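# Sort three deep-well blocks by weight into nests

## Task

Move each of the three deep-well blocks out of the infeed nest IN according to its weight against the batch limits: a block lighter than the limits goes to reject nest RU, a heavier one to reject nest RO, and one within the limits to pass nest P1 or P2. No nest may hold more than one block at the end. Every block has to rest flat between its nest's locators with its well A1 (the cut-off corner) at the nest corner labelled A1, and it must stay that way without the robot holding it. Finish by opening the grippers and moving the arms away.

## Robot and tools

Robot: two arms, left_arm and right_arm, each with a parallel gripper. An arm that is not needed may be parked out of the way. The check-weigher CW is set to the batch's limits: release a block on its platform and a lamp on its front soon shows amber UNDER, green ACCEPT or red OVER. That reading decides RU, P1/P2 or RO. Well A1 sits at each block's cut-off corner, which must match the A1 mark of the target nest.

Frame: one shared scene frame for both arms. Origin on the table top midway between the arms, +z up, +x out over the table, left_arm on the +y side. The arm names do not match image left/right. Printed hand positions can be a little off, more so at long reach. Gripper axes: fingers point along the gripper's +z and close along its y. end_effector_position is the point between the pads when closed, about 2 cm short of the fingertips; fingertips move roughly 10 mm further along +z as the fingers close.

Row layout (used by every moving argument): a single list of 16 numbers covering both arms, even if one arm stays still: x, y, z, qw, qx, qy, qz, opening for left_arm, then the same eight for right_arm. x, y, z are an absolute target position in metres in the scene frame; qw, qx, qy, qz an absolute target orientation (w first) in the same frame; opening is a command from -1 (closed) to +1 (fully open, 0.084 m between pads). To keep an arm still, resend its last reported position and quaternion with the opening you want; to hold an orientation, repeat the same target quaternion rather than the drifted reported one.

Tools:
- execute_actions with "actions": an empty list just reads the state; [{"rows": [[16 numbers], ...], "steps": n}] runs up to 15 rows, one per control step of 1/30 s (steps at most 15, default 15; the last row repeats if rows run out); [{"steps": n}] waits n steps (at most 300) counted from the previous result. Optional "pictures" (true/false) toggles camera images. Each target is refused if it lies over 0.6 m from that arm's last reported position along any gripper axis.
- move: "target" is one 16-number row of absolute poses; each gripper travels a straight line toward it, all ending together, 0.5 to 10 s (cut off at 10 s). "speed" is path top speed in m/s, 0.002 to 0.5 (default 0.25); turning is capped at twice that in rad/s. The opening is applied at the start. Paths ignore obstacles and the other arm; grippers lag, drift and can overshoot the speed, mostly with a near-straight arm.
- wait: "seconds" from 0 to 10; nothing new is commanded.
- zoom_image: "camera" (cam_high, cam_low, cam_left_wrist, cam_right_wrist) and "region" [x0, y0, x1, y1] in pixels, origin top-left, at most 504x504. All images are 672x504.
- finished_scene: "scene" is the number of the current scene; irreversible, and its result reports success.

Control details: every step the command is clipped to within 70 mm and 16 degrees of the measured pose, then solved by damped IK favouring position over orientation. After an action ends, an arm only continues to its last clipped pose, so long reaches need several calls; check the result. Joints move at most 3.14 rad/s. The simulation keeps running while you think.

Results: the state line lists each gripper's position, quaternion and velocities. grip_measured is the measured finger opening on the command scale; to hold something, keep commanding below it (further below squeezes harder, up to about 24 N per pad). A move adds a "move:" line: done, off_target, moving, held or fault, plus limits (paced = pose clipped; held = a check blocked some steps, after which the arm may lurch fast) and each gripper's distance from its target. HELD marks steps whose command was not sent. "pose unreachable" means the clearance check altered or blocked that arm's command. "Hand target" shows the pose the controller is currently driving toward. Camera calibrations are given per camera; results list any that change.

Grasping: the hand opens only 84 mm, so grip a block across its width on the body above the base flange. Never press a pad down onto the flange; it may jam and not release.

Avoid: dropping or knocking anything off the table (ends the scene); arms colliding or pushing each other; fast or deep pushes into contact (harder hits). Contact torque at a joint's load limit (waist and shoulder 47, elbow and forearm roll 28.2, wrist pitch and wrist roll 18.8 N m, including held weight) triggers a TORQUE FAULT: the arm backs off, freezes 10 s and skips the rest of the call. Holding loads heats motors; MOTOR HOT appears from 65 C and at 80 C the arm brakes (OVER-TEMPERATURE FAULT). Occasional tugs on held parts or nudges to loose ones can happen; recheck placement before finishing.

Each tool is called after "Call:" as a command line: name --argument value for each argument, lists and objects as JSON in quotes; but a table of rows of numbers goes row by row, as --pt "numbers of a row", without its own name.

## Session

Call:
execute_actions --actions '[]'

Scene clock: 0.00 s of 12600.00 s.
left_arm: end_effector_position=(+0.3492, +0.6331, +0.3830) grip_measured=+1.00 end_effector_quat_wxyz=(+0.521, +0.652, -0.543, -0.087) end_effector_velocity=(-0.000, +0.000, -0.000) end_effector_angular_velocity=(+0.001, +0.001, +0.001) | right_arm: end_effector_position=(+0.5472, -0.7476, +0.3151) grip_measured=+1.00 end_effector_quat_wxyz=(+0.512, +0.140, +0.797, -0.288) end_effector_velocity=(+0.000, +0.001, +0.000) end_effector_angular_velocity=(+0.001, +0.000, +0.002)
Joint positions: left_arm=[ 0.797 -0.306 -1.71   0.184  2.226  2.199  0.084] | right_arm=[-0.589 -0.919 -0.47   3.219  0.752 -0.627  0.084]
Joint velocities: left_arm=[ 0.001  0.     0.     0.    -0.    -0.001 -0.   ] | right_arm=[ 0.001 -0.     0.    -0.001 -0.001 -0.     0.   ]
Joint torques (N m, as the arm reports them, + toward a larger angle): no reading
Motor temperatures (°C, as the motors report them): left_arm=[28 29 32 29 35 34] | right_arm=[28 33 32 33 35 33]
Hand target (left_arm): +0.349, +0.633, +0.383; +0.521, +0.652, -0.543, -0.087
Hand target (right_arm): +0.547, -0.748, +0.315; +0.512, +0.140, +0.797, -0.288

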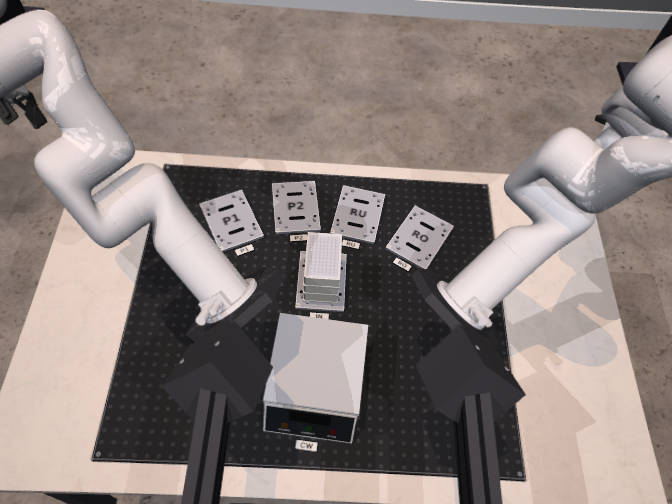

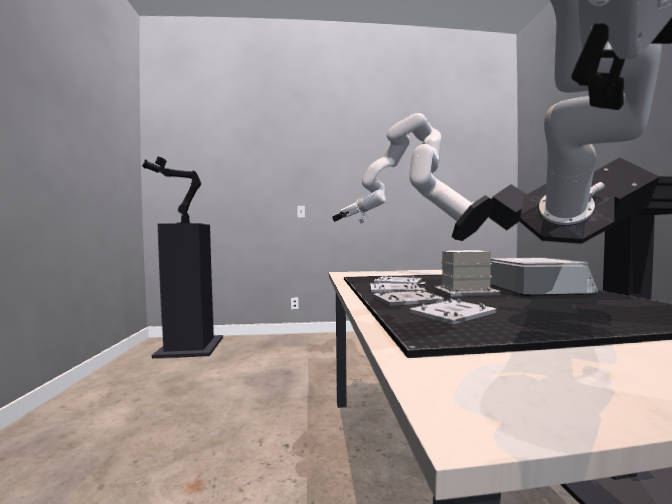

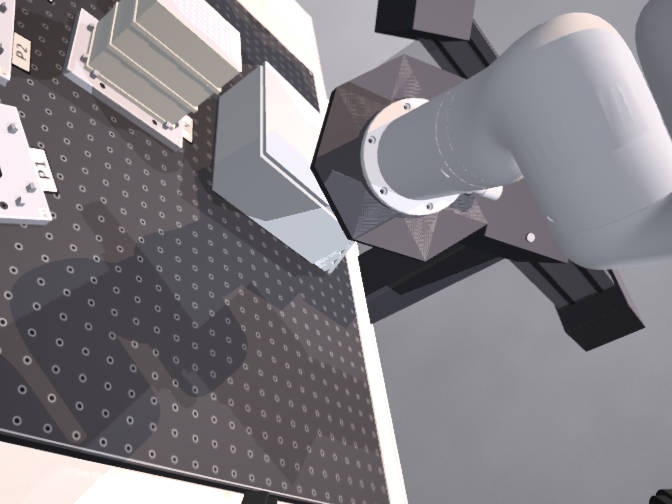

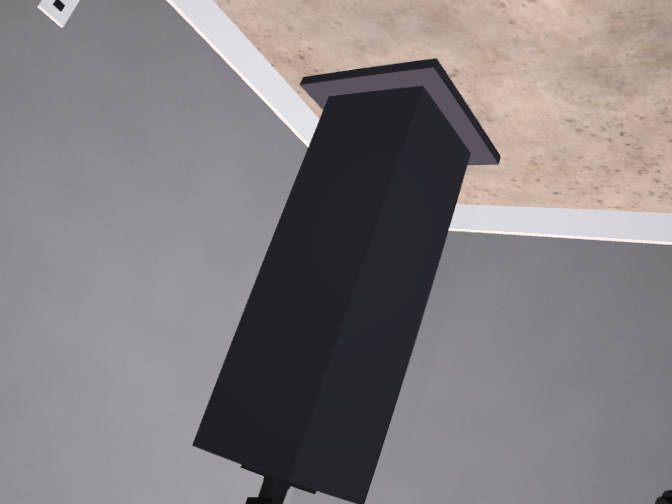

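Call:
zoom_image --camera "cam_high" --region '[180, 160, 480, 460]'

Call:
zoom_image --camera "cam_low" --region '[340, 230, 620, 340]'

Region (180, 160, 480, 460) of cam_high's 672x504 image, scaled by 1.680, with more detail than that image has.

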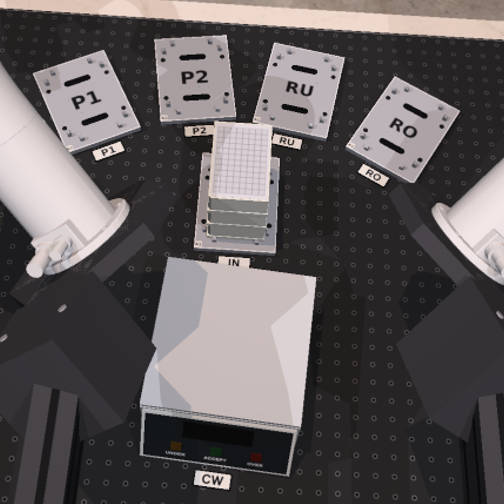

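Region (340, 230, 620, 340) of cam_low's 672x504 image, scaled by 1.800, with more detail than that image has; it fills the top 198 rows of this view, and the rest is white.

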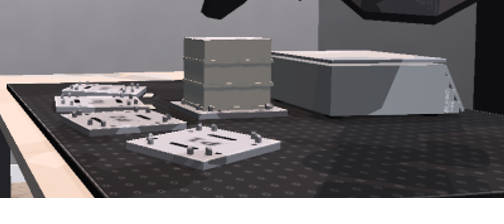

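Call:
move --target '[0.30,0.03,0.42,0,1,0,0,1,0.5472,-0.7476,0.3151,0.512,0.140,0.797,-0.288,1]'

Scene clock: 25.33 s of 12600.00 s.
left_arm: end_effector_position=(+0.2997, +0.0303, +0.4205) grip_measured=+1.00 end_effector_quat_wxyz=(-0.001, +1.000, -0.001, +0.002) end_effector_velocity=(+0.001, +0.000, -0.001) end_effector_angular_velocity=(+0.016, +0.003, +0.003) | right_arm: end_effector_position=(+0.5472, -0.7476, +0.3151) grip_measured=+1.00 end_effector_quat_wxyz=(+0.512, +0.140, +0.797, -0.288) end_effector_velocity=(+0.000, +0.001, -0.000) end_effector_angular_velocity=(+0.002, -0.002, +0.000)
Joint positions: left_arm=[-1.375  0.072 -0.821  0.654  1.465 -1.693  0.084] | right_arm=[-0.589 -0.919 -0.47   3.22   0.752 -0.63   0.084]
Joint velocities: left_arm=[ 0.003  0.014 -0.013 -0.003  0.013 -0.002  0.   ] | right_arm=[ 0.002  0.     0.     0.001  0.001  0.001 -0.   ]
Joint torques (N m, as the arm reports them, + toward a larger angle): left_arm=[-12.39 -11.23 -16.86  -0.49  -2.15   0.13] | right_arm=[  1.35 -15.01 -12.03  -0.67   0.94  -0.07]
Motor temperatures (°C, as the motors report them): left_arm=[28 30 35 29 35 34] | right_arm=[28 33 34 33 35 33]
Hand target (left_arm): +0.300, +0.030, +0.421; -0.002, +1.000, -0.001, +0.002
Hand target (right_arm): +0.547, -0.748, +0.315; +0.512, +0.140, +0.797, -0.288
Off the commanded pose (left_arm): 0.001 m, 0 deg.
Off the commanded pose (right_arm): 0.000 m, 0 deg.
After step 90, 18.00 s passed at rest.
move: done; limits=paced
camera_calibration (this result's frames):
cam_left_wrist: T_world_to_cam=[[0.00782888, -0.999955, 0.00535216, 0.0525045], [-0.999874, -0.00790201, -0.0137812, 0.370169], [0.0138229, -0.00524359, -0.999891, 0.547608], [0, 0, 0, 1]] pos_world=[0.362141, 0.0582986, 0.552369]
cam_right_wrist: T_world_to_cam=[[0.488999, 0.80136, -0.344533, 0.469416], [0.456421, 0.101529, 0.883952, -0.38182], [0.743344, -0.589504, -0.31611, -0.6153], [0, 0, 0, 1]] pos_world=[0.402106, -0.700127, 0.304737]

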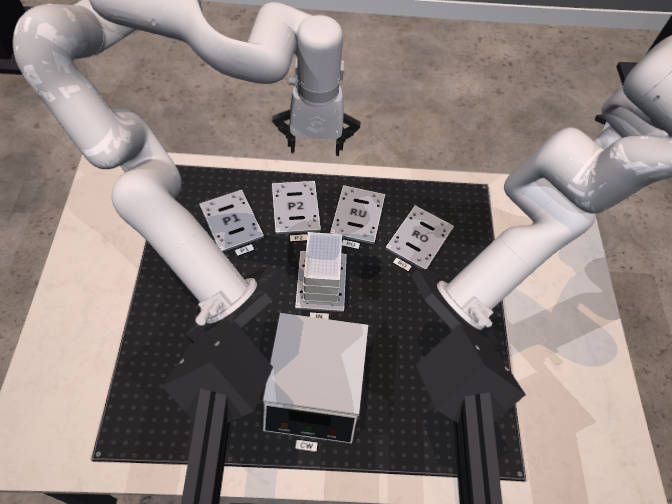

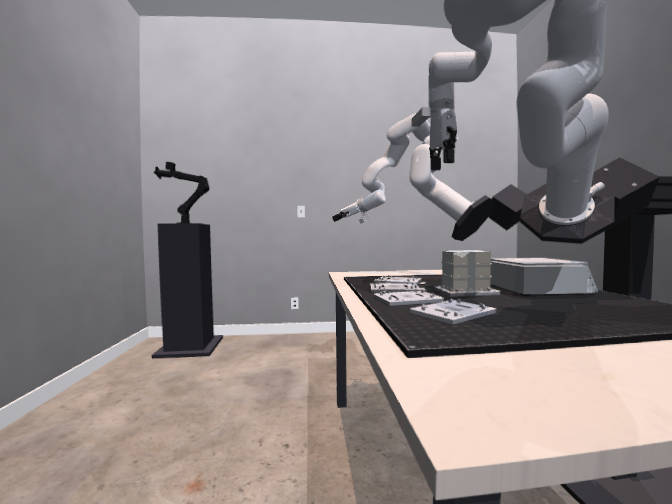

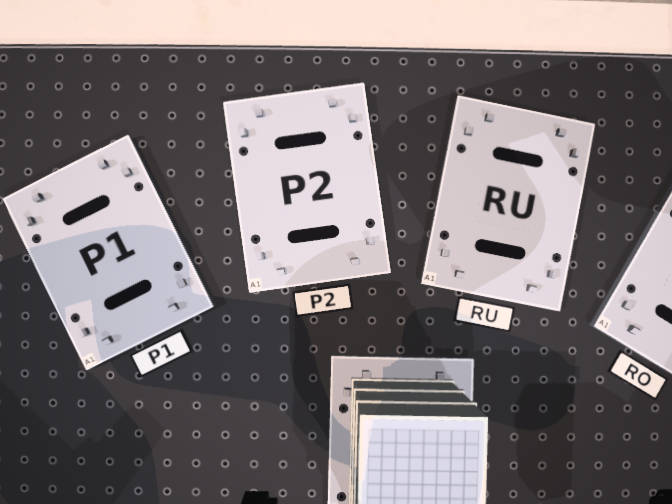

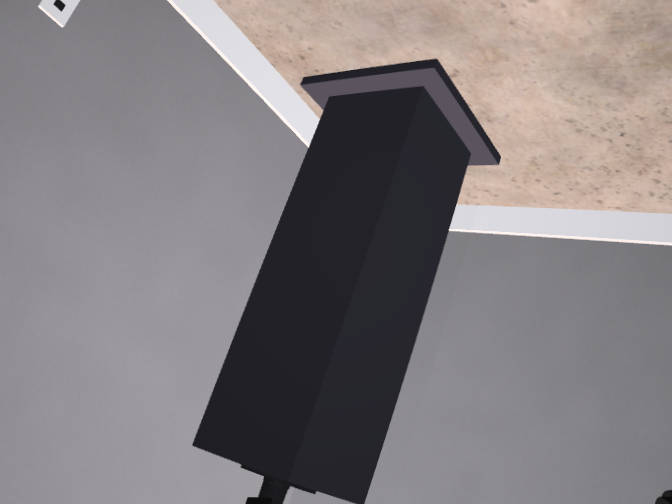

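Call:
move --target '[0.16,-0.02,0.36,0,1,0,0,1,0.5472,-0.7476,0.3151,0.512,0.140,0.797,-0.288,1]'

Scene clock: 42.03 s of 12600.00 s.
left_arm: end_effector_position=(+0.1603, -0.0196, +0.3599) grip_measured=+1.00 end_effector_quat_wxyz=(+0.000, +1.000, -0.000, -0.000) end_effector_velocity=(-0.002, -0.002, -0.001) end_effector_angular_velocity=(+0.001, -0.000, -0.000) | right_arm: end_effector_position=(+0.5472, -0.7476, +0.3151) grip_measured=+1.00 end_effector_quat_wxyz=(+0.512, +0.140, +0.797, -0.288) end_effector_velocity=(+0.000, +0.000, +0.000) end_effector_angular_velocity=(-0.001, -0.001, +0.001)
Joint positions: left_arm=[-1.535  0.357 -0.709  0.587  1.185 -2.     0.084] | right_arm=[-0.589 -0.919 -0.47   3.22   0.752 -0.63   0.084]
Joint velocities: left_arm=[-0.001  0.009 -0.003  0.001 -0.004 -0.004 -0.   ] | right_arm=[ 0.001  0.    -0.    -0.001  0.001 -0.001 -0.   ]
Joint torques (N m, as the arm reports them, + toward a larger angle): left_arm=[-10.94 -16.57 -18.    -0.47  -2.11  -0.08] | right_arm=[  1.15 -15.6  -12.12  -0.13   0.94  -0.24]
Motor temperatures (°C, as the motors report them): left_arm=[28 30 35 29 35 34] | right_arm=[28 34 35 33 35 33]
Hand target (left_arm): +0.160, -0.020, +0.360; +0.000, +1.000, -0.000, +0.000
Hand target (right_arm): +0.547, -0.748, +0.315; +0.512, +0.140, +0.797, -0.288
Off the commanded pose (left_arm): 0.001 m, 0 deg.
Off the commanded pose (right_arm): 0.000 m, 0 deg.
After step 90, 12.37 s passed at rest.
move: done
camera_calibration (this result's frames):
cam_left_wrist: T_world_to_cam=[[0.00954111, -0.999913, 0.009131, 0.00236041], [-0.999913, -0.009623, -0.00896674, 0.22786], [0.00905383, -0.00904465, -0.999918, 0.489369], [0, 0, 0, 1]] pos_world=[0.223387, 0.00897907, 0.49135]
cam_right_wrist: T_world_to_cam=[[0.488998, 0.801361, -0.344532, 0.469416], [0.45642, 0.101529, 0.883953, -0.381819], [0.743345, -0.589502, -0.316109, -0.6153], [0, 0, 0, 1]] pos_world=[0.402107, -0.700127, 0.304737]

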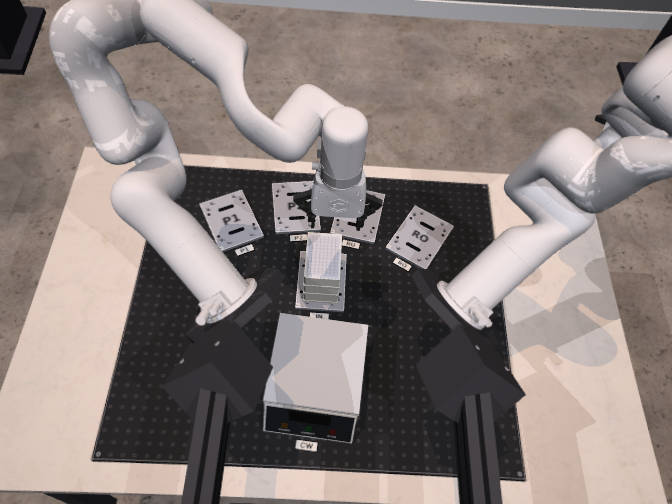

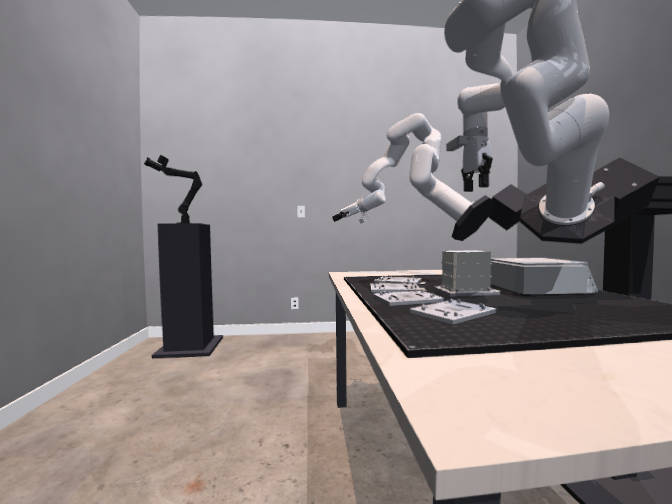

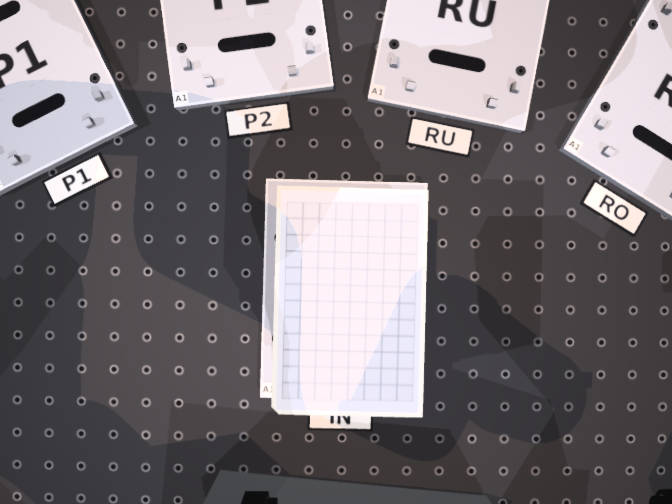

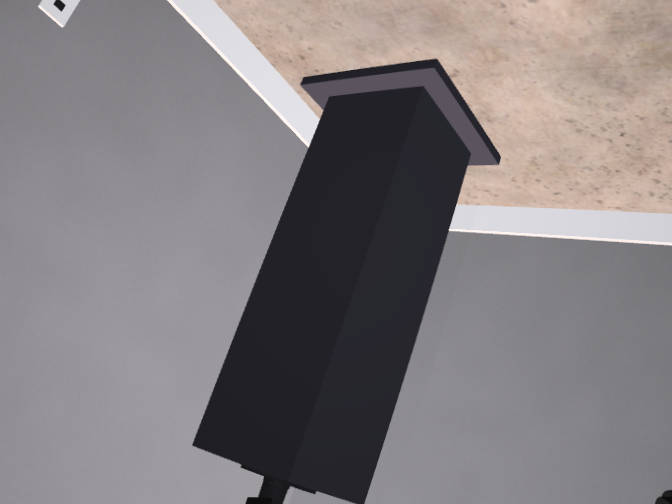

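Call:
move --target '[0.20,-0.002,0.18,0,1,-0.009,0,1,0.5472,-0.7476,0.3151,0.512,0.140,0.797,-0.288,1]' --speed 0.15

Scene clock: 69.03 s of 12600.00 s.
left_arm: end_effector_position=(+0.1998, -0.0023, +0.1806) grip_measured=+1.00 end_effector_quat_wxyz=(+0.000, +1.000, -0.010, -0.001) end_effector_velocity=(+0.001, -0.001, -0.002) end_effector_angular_velocity=(-0.002, -0.001, +0.001) | right_arm: end_effector_position=(+0.5472, -0.7476, +0.3151) grip_measured=+1.00 end_effector_quat_wxyz=(+0.512, +0.140, +0.797, -0.288) end_effector_velocity=(+0.000, +0.000, +0.000) end_effector_angular_velocity=(-0.001, -0.001, +0.000)
Joint positions: left_arm=[-1.015  0.545 -0.559  1.221  0.907 -2.21   0.084] | right_arm=[-0.589 -0.919 -0.47   3.22   0.752 -0.63   0.084]
Joint velocities: left_arm=[ 0.005  0.005 -0.003  0.009 -0.002 -0.005  0.   ] | right_arm=[ 0.001  0.     0.     0.001  0.001 -0.001 -0.   ]
Joint torques (N m, as the arm reports them, + toward a larger angle): left_arm=[-13.65 -18.31  -9.16  -0.56  -2.11   0.15] | right_arm=[  1.88 -15.21 -12.25  -0.58   0.92   0.03]
Motor temperatures (°C, as the motors report them): left_arm=[28 29 36 29 35 34] | right_arm=[28 34 35 33 35 33]
Hand target (left_arm): +0.200, -0.002, +0.180; +0.000, +1.000, -0.010, -0.001
Hand target (right_arm): +0.547, -0.748, +0.315; +0.512, +0.140, +0.797, -0.288
Off the commanded pose (left_arm): 0.001 m, 0 deg.
Off the commanded pose (right_arm): 0.000 m, 0 deg.
After step 90, 22.10 s passed at rest.
move: done
camera_calibration (this result's frames):
cam_left_wrist: T_world_to_cam=[[-0.00946202, -0.999914, 0.00908243, 0.0247517], [-0.999925, 0.00939054, -0.00788178, 0.265774], [0.00779581, -0.00915632, -0.999928, 0.310064], [0, 0, 0, 1]] pos_world=[0.263571, 0.0250929, 0.311912]
cam_right_wrist: T_world_to_cam=[[0.488998, 0.801361, -0.344532, 0.469416], [0.456419, 0.10153, 0.883953, -0.381818], [0.743345, -0.589502, -0.316109, -0.6153], [0, 0, 0, 1]] pos_world=[0.402107, -0.700127, 0.304737]

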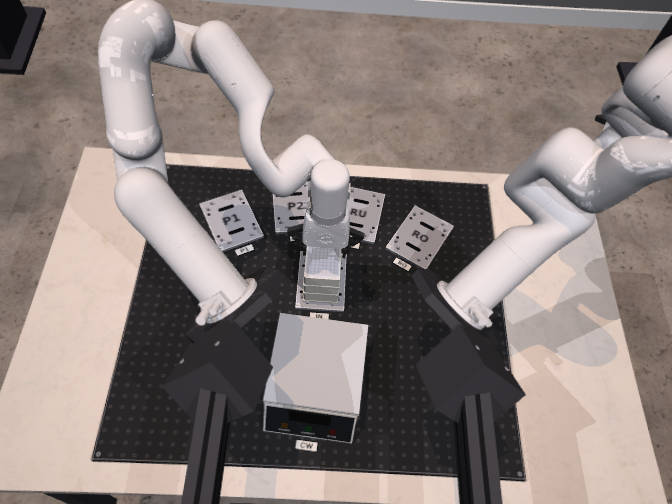

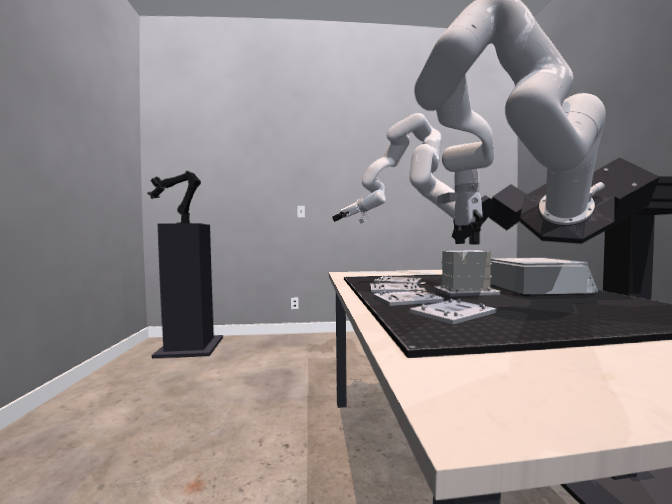

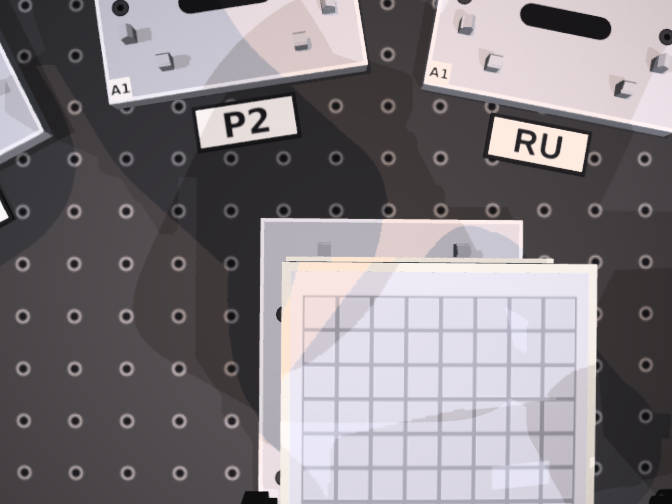

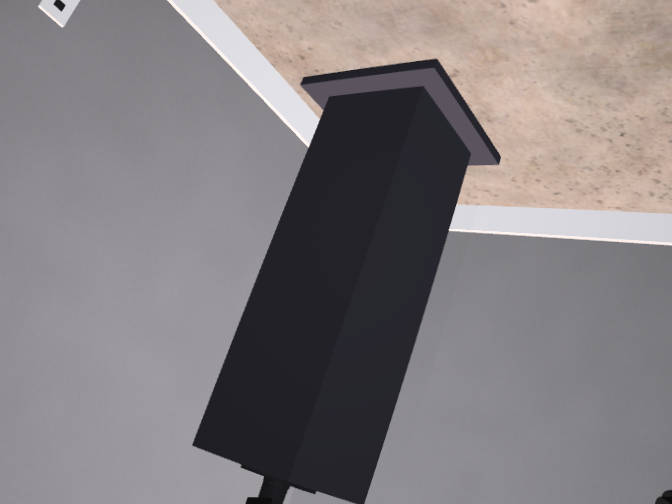

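Call:
move --target '[0.20,-0.001,0.163,0,1,-0.009,0,1,0.5472,-0.7476,0.3151,0.512,0.140,0.797,-0.288,1]' --speed 0.02

Call:
zoom_image --camera "cam_low" --region '[420, 200, 520, 300]'

Scene clock: 82.83 s of 12600.00 s.
left_arm: end_effector_position=(+0.2000, -0.0010, +0.1633) grip_measured=+1.00 end_effector_quat_wxyz=(+0.000, +1.000, -0.009, -0.000) end_effector_velocity=(+0.000, -0.000, -0.002) end_effector_angular_velocity=(-0.001, -0.002, -0.001) | right_arm: end_effector_position=(+0.5472, -0.7476, +0.3151) grip_measured=+1.00 end_effector_quat_wxyz=(+0.512, +0.140, +0.797, -0.288) end_effector_velocity=(-0.000, -0.000, +0.000) end_effector_angular_velocity=(-0.002, -0.000, -0.001)
Joint positions: left_arm=[-0.964  0.584 -0.567  1.295  0.899 -2.248  0.084] | right_arm=[-0.589 -0.919 -0.47   3.22   0.752 -0.63   0.084]
Joint velocities: left_arm=[ 0.004  0.005 -0.002  0.01  -0.    -0.005 -0.   ] | right_arm=[-0.001  0.     0.     0.     0.002 -0.001 -0.   ]
Joint torques (N m, as the arm reports them, + toward a larger angle): left_arm=[-14.12 -18.56  -7.92  -0.39  -2.25   0.11] | right_arm=[  1.25 -15.73 -12.21  -0.6    0.78  -0.35]
Motor temperatures (°C, as the motors report them): left_arm=[28 29 34 29 35 34] | right_arm=[28 34 35 33 35 33]
Hand target (left_arm): +0.200, -0.001, +0.163; +0.000, +1.000, -0.009, -0.000
Hand target (right_arm): +0.547, -0.748, +0.315; +0.512, +0.140, +0.797, -0.288
Off the commanded pose (left_arm): 0.000 m, 0 deg.
Off the commanded pose (right_arm): 0.000 m, 0 deg.
After step 90, 9.60 s passed at rest.
move: done
camera_calibration (this result's frames):
cam_left_wrist: T_world_to_cam=[[-0.00842809, -0.99993, 0.00827997, 0.0260464], [-0.999925, 0.00835429, -0.00890765, 0.265944], [0.00883786, -0.00835443, -0.999926, 0.292566], [0, 0, 0, 1]] pos_world=[0.263558, 0.026267, 0.294697]
cam_right_wrist: T_world_to_cam=[[0.488998, 0.801361, -0.344532, 0.469416], [0.456419, 0.10153, 0.883953, -0.381818], [0.743345, -0.589502, -0.316109, -0.6153], [0, 0, 0, 1]] pos_world=[0.402107, -0.700127, 0.304737]

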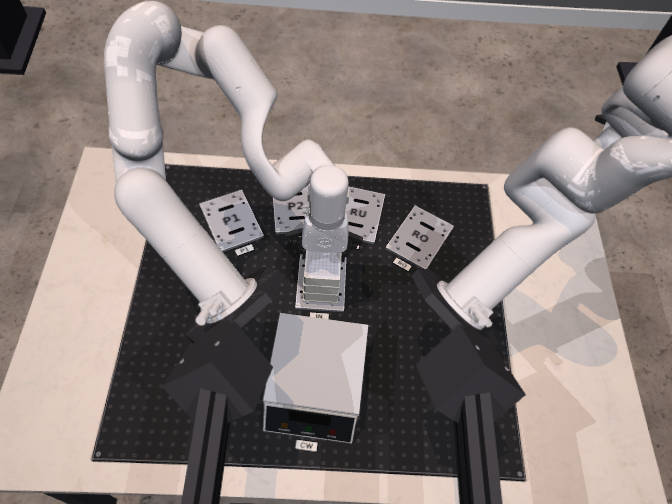

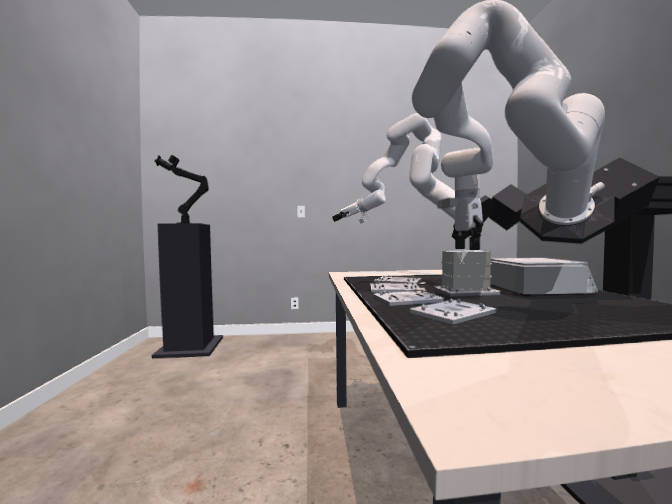

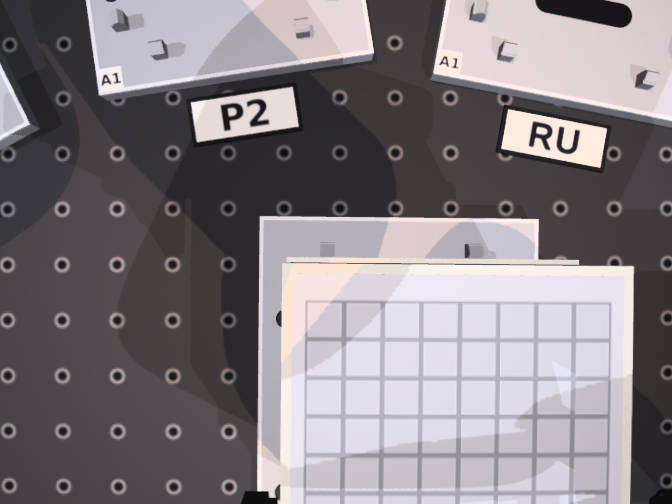

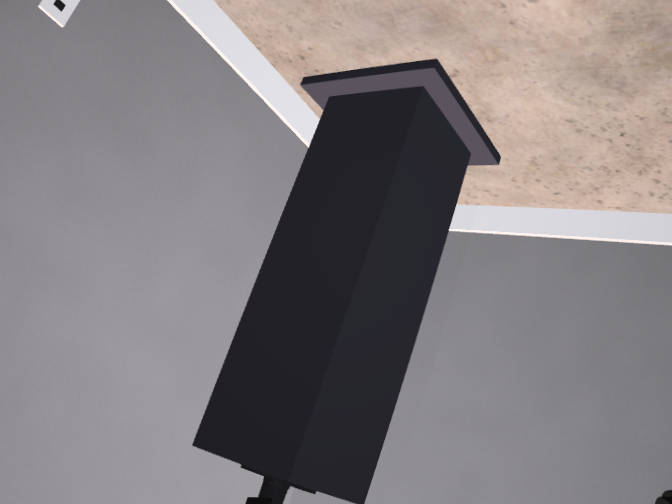

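Region (420, 200, 520, 300) of cam_low's 672x504 image, scaled by 5.040, with more detail than that image has.

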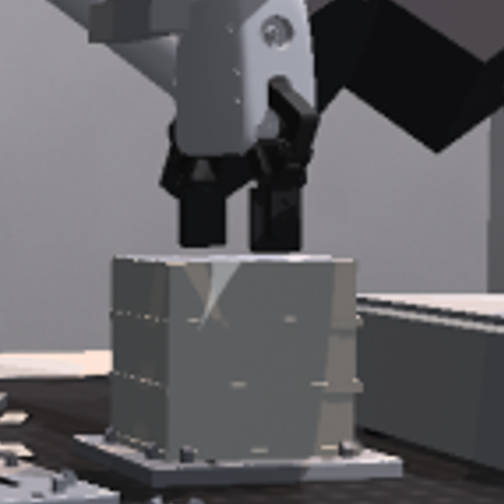

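Call:
move --target '[0.20,-0.0005,0.136,0,1,-0.009,0,1,0.5472,-0.7476,0.3151,0.512,0.140,0.797,-0.288,1]' --speed 0.015

Call:
zoom_image --camera "cam_low" --region '[420, 200, 520, 300]'

Scene clock: 94.33 s of 12600.00 s.
left_arm: end_effector_position=(+0.2000, -0.0006, +0.1363) grip_measured=+1.00 end_effector_quat_wxyz=(+0.000, +1.000, -0.009, -0.000) end_effector_velocity=(+0.000, -0.000, -0.002) end_effector_angular_velocity=(-0.002, +0.000, +0.001) | right_arm: end_effector_position=(+0.5472, -0.7476, +0.3151) grip_measured=+1.00 end_effector_quat_wxyz=(+0.512, +0.140, +0.797, -0.288) end_effector_velocity=(+0.001, +0.001, +0.000) end_effector_angular_velocity=(+0.001, -0.002, +0.001)
Joint positions: left_arm=[-0.885  0.65  -0.591  1.409  0.892 -2.303  0.084] | right_arm=[-0.589 -0.919 -0.47   3.22   0.752 -0.63   0.084]
Joint velocities: left_arm=[ 0.007  0.005 -0.003  0.011 -0.001 -0.006  0.   ] | right_arm=[ 0.003 -0.    -0.     0.001  0.     0.     0.   ]
Joint torques (N m, as the arm reports them, + toward a larger angle): left_arm=[-14.59 -18.82  -6.28  -0.36  -2.19   0.07] | right_arm=[  1.89 -15.77 -12.1   -0.4    0.93  -0.44]
Motor temperatures (°C, as the motors report them): left_arm=[28 29 34 29 35 34] | right_arm=[28 34 35 33 35 33]
Hand target (left_arm): +0.200, -0.001, +0.136; +0.000, +1.000, -0.009, -0.000
Hand target (right_arm): +0.547, -0.748, +0.315; +0.512, +0.140, +0.797, -0.288
Off the commanded pose (left_arm): 0.000 m, 0 deg.
Off the commanded pose (right_arm): 0.000 m, 0 deg.
After step 90, 6.40 s passed at rest.
move: done
camera_calibration (this result's frames):
cam_left_wrist: T_world_to_cam=[[-0.00842414, -0.99993, 0.00832935, 0.0267537], [-0.999926, 0.00835022, -0.00886982, 0.265684], [0.00879964, -0.00840346, -0.999926, 0.265599], [0, 0, 0, 1]] pos_world=[0.263552, 0.0267653, 0.267713]
cam_right_wrist: T_world_to_cam=[[0.488998, 0.801361, -0.344532, 0.469416], [0.456419, 0.10153, 0.883953, -0.381818], [0.743346, -0.589502, -0.316109, -0.6153], [0, 0, 0, 1]] pos_world=[0.402107, -0.700127, 0.304737]

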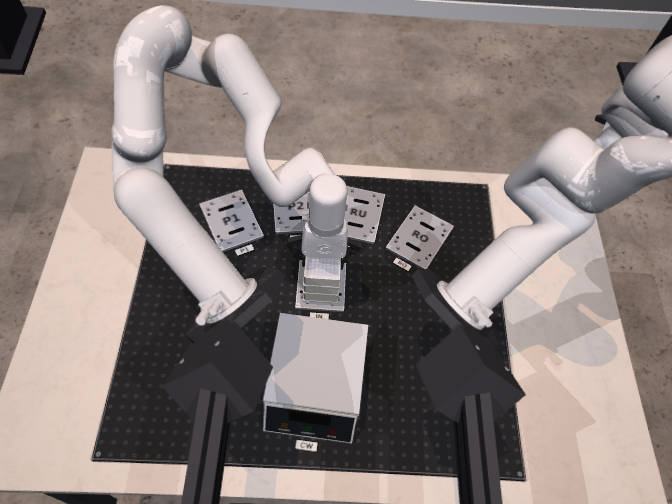

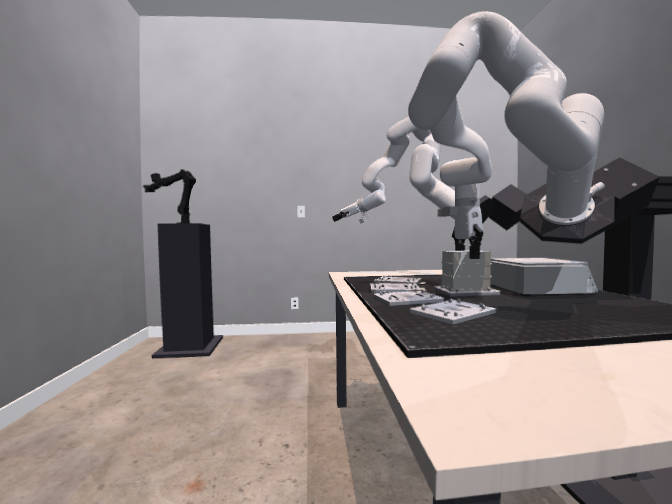

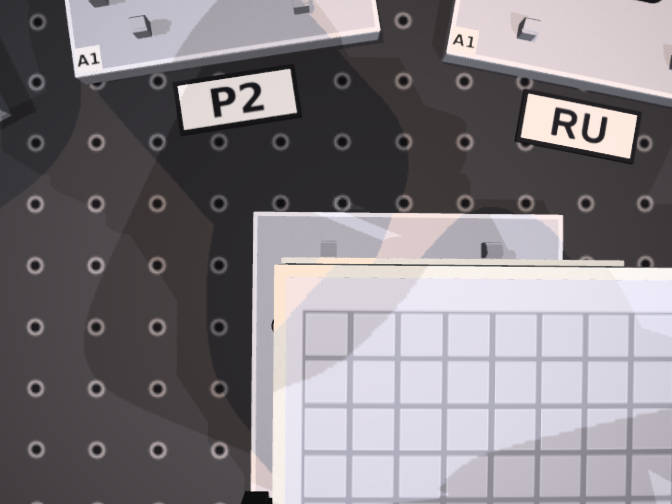

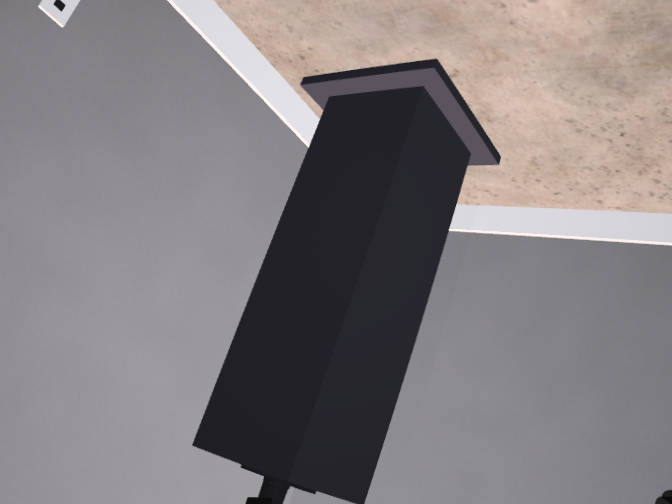

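Region (420, 200, 520, 300) of cam_low's 672x504 image, scaled by 5.040, with more detail than that image has.

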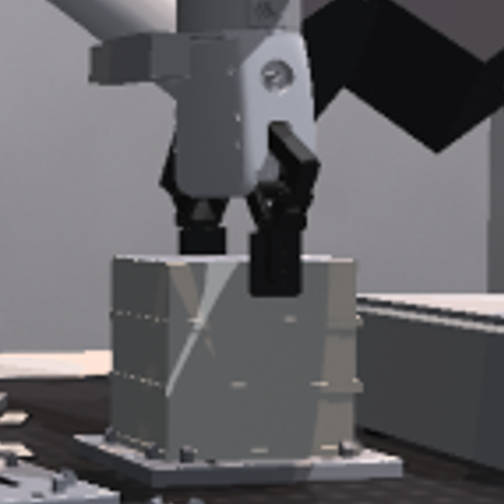

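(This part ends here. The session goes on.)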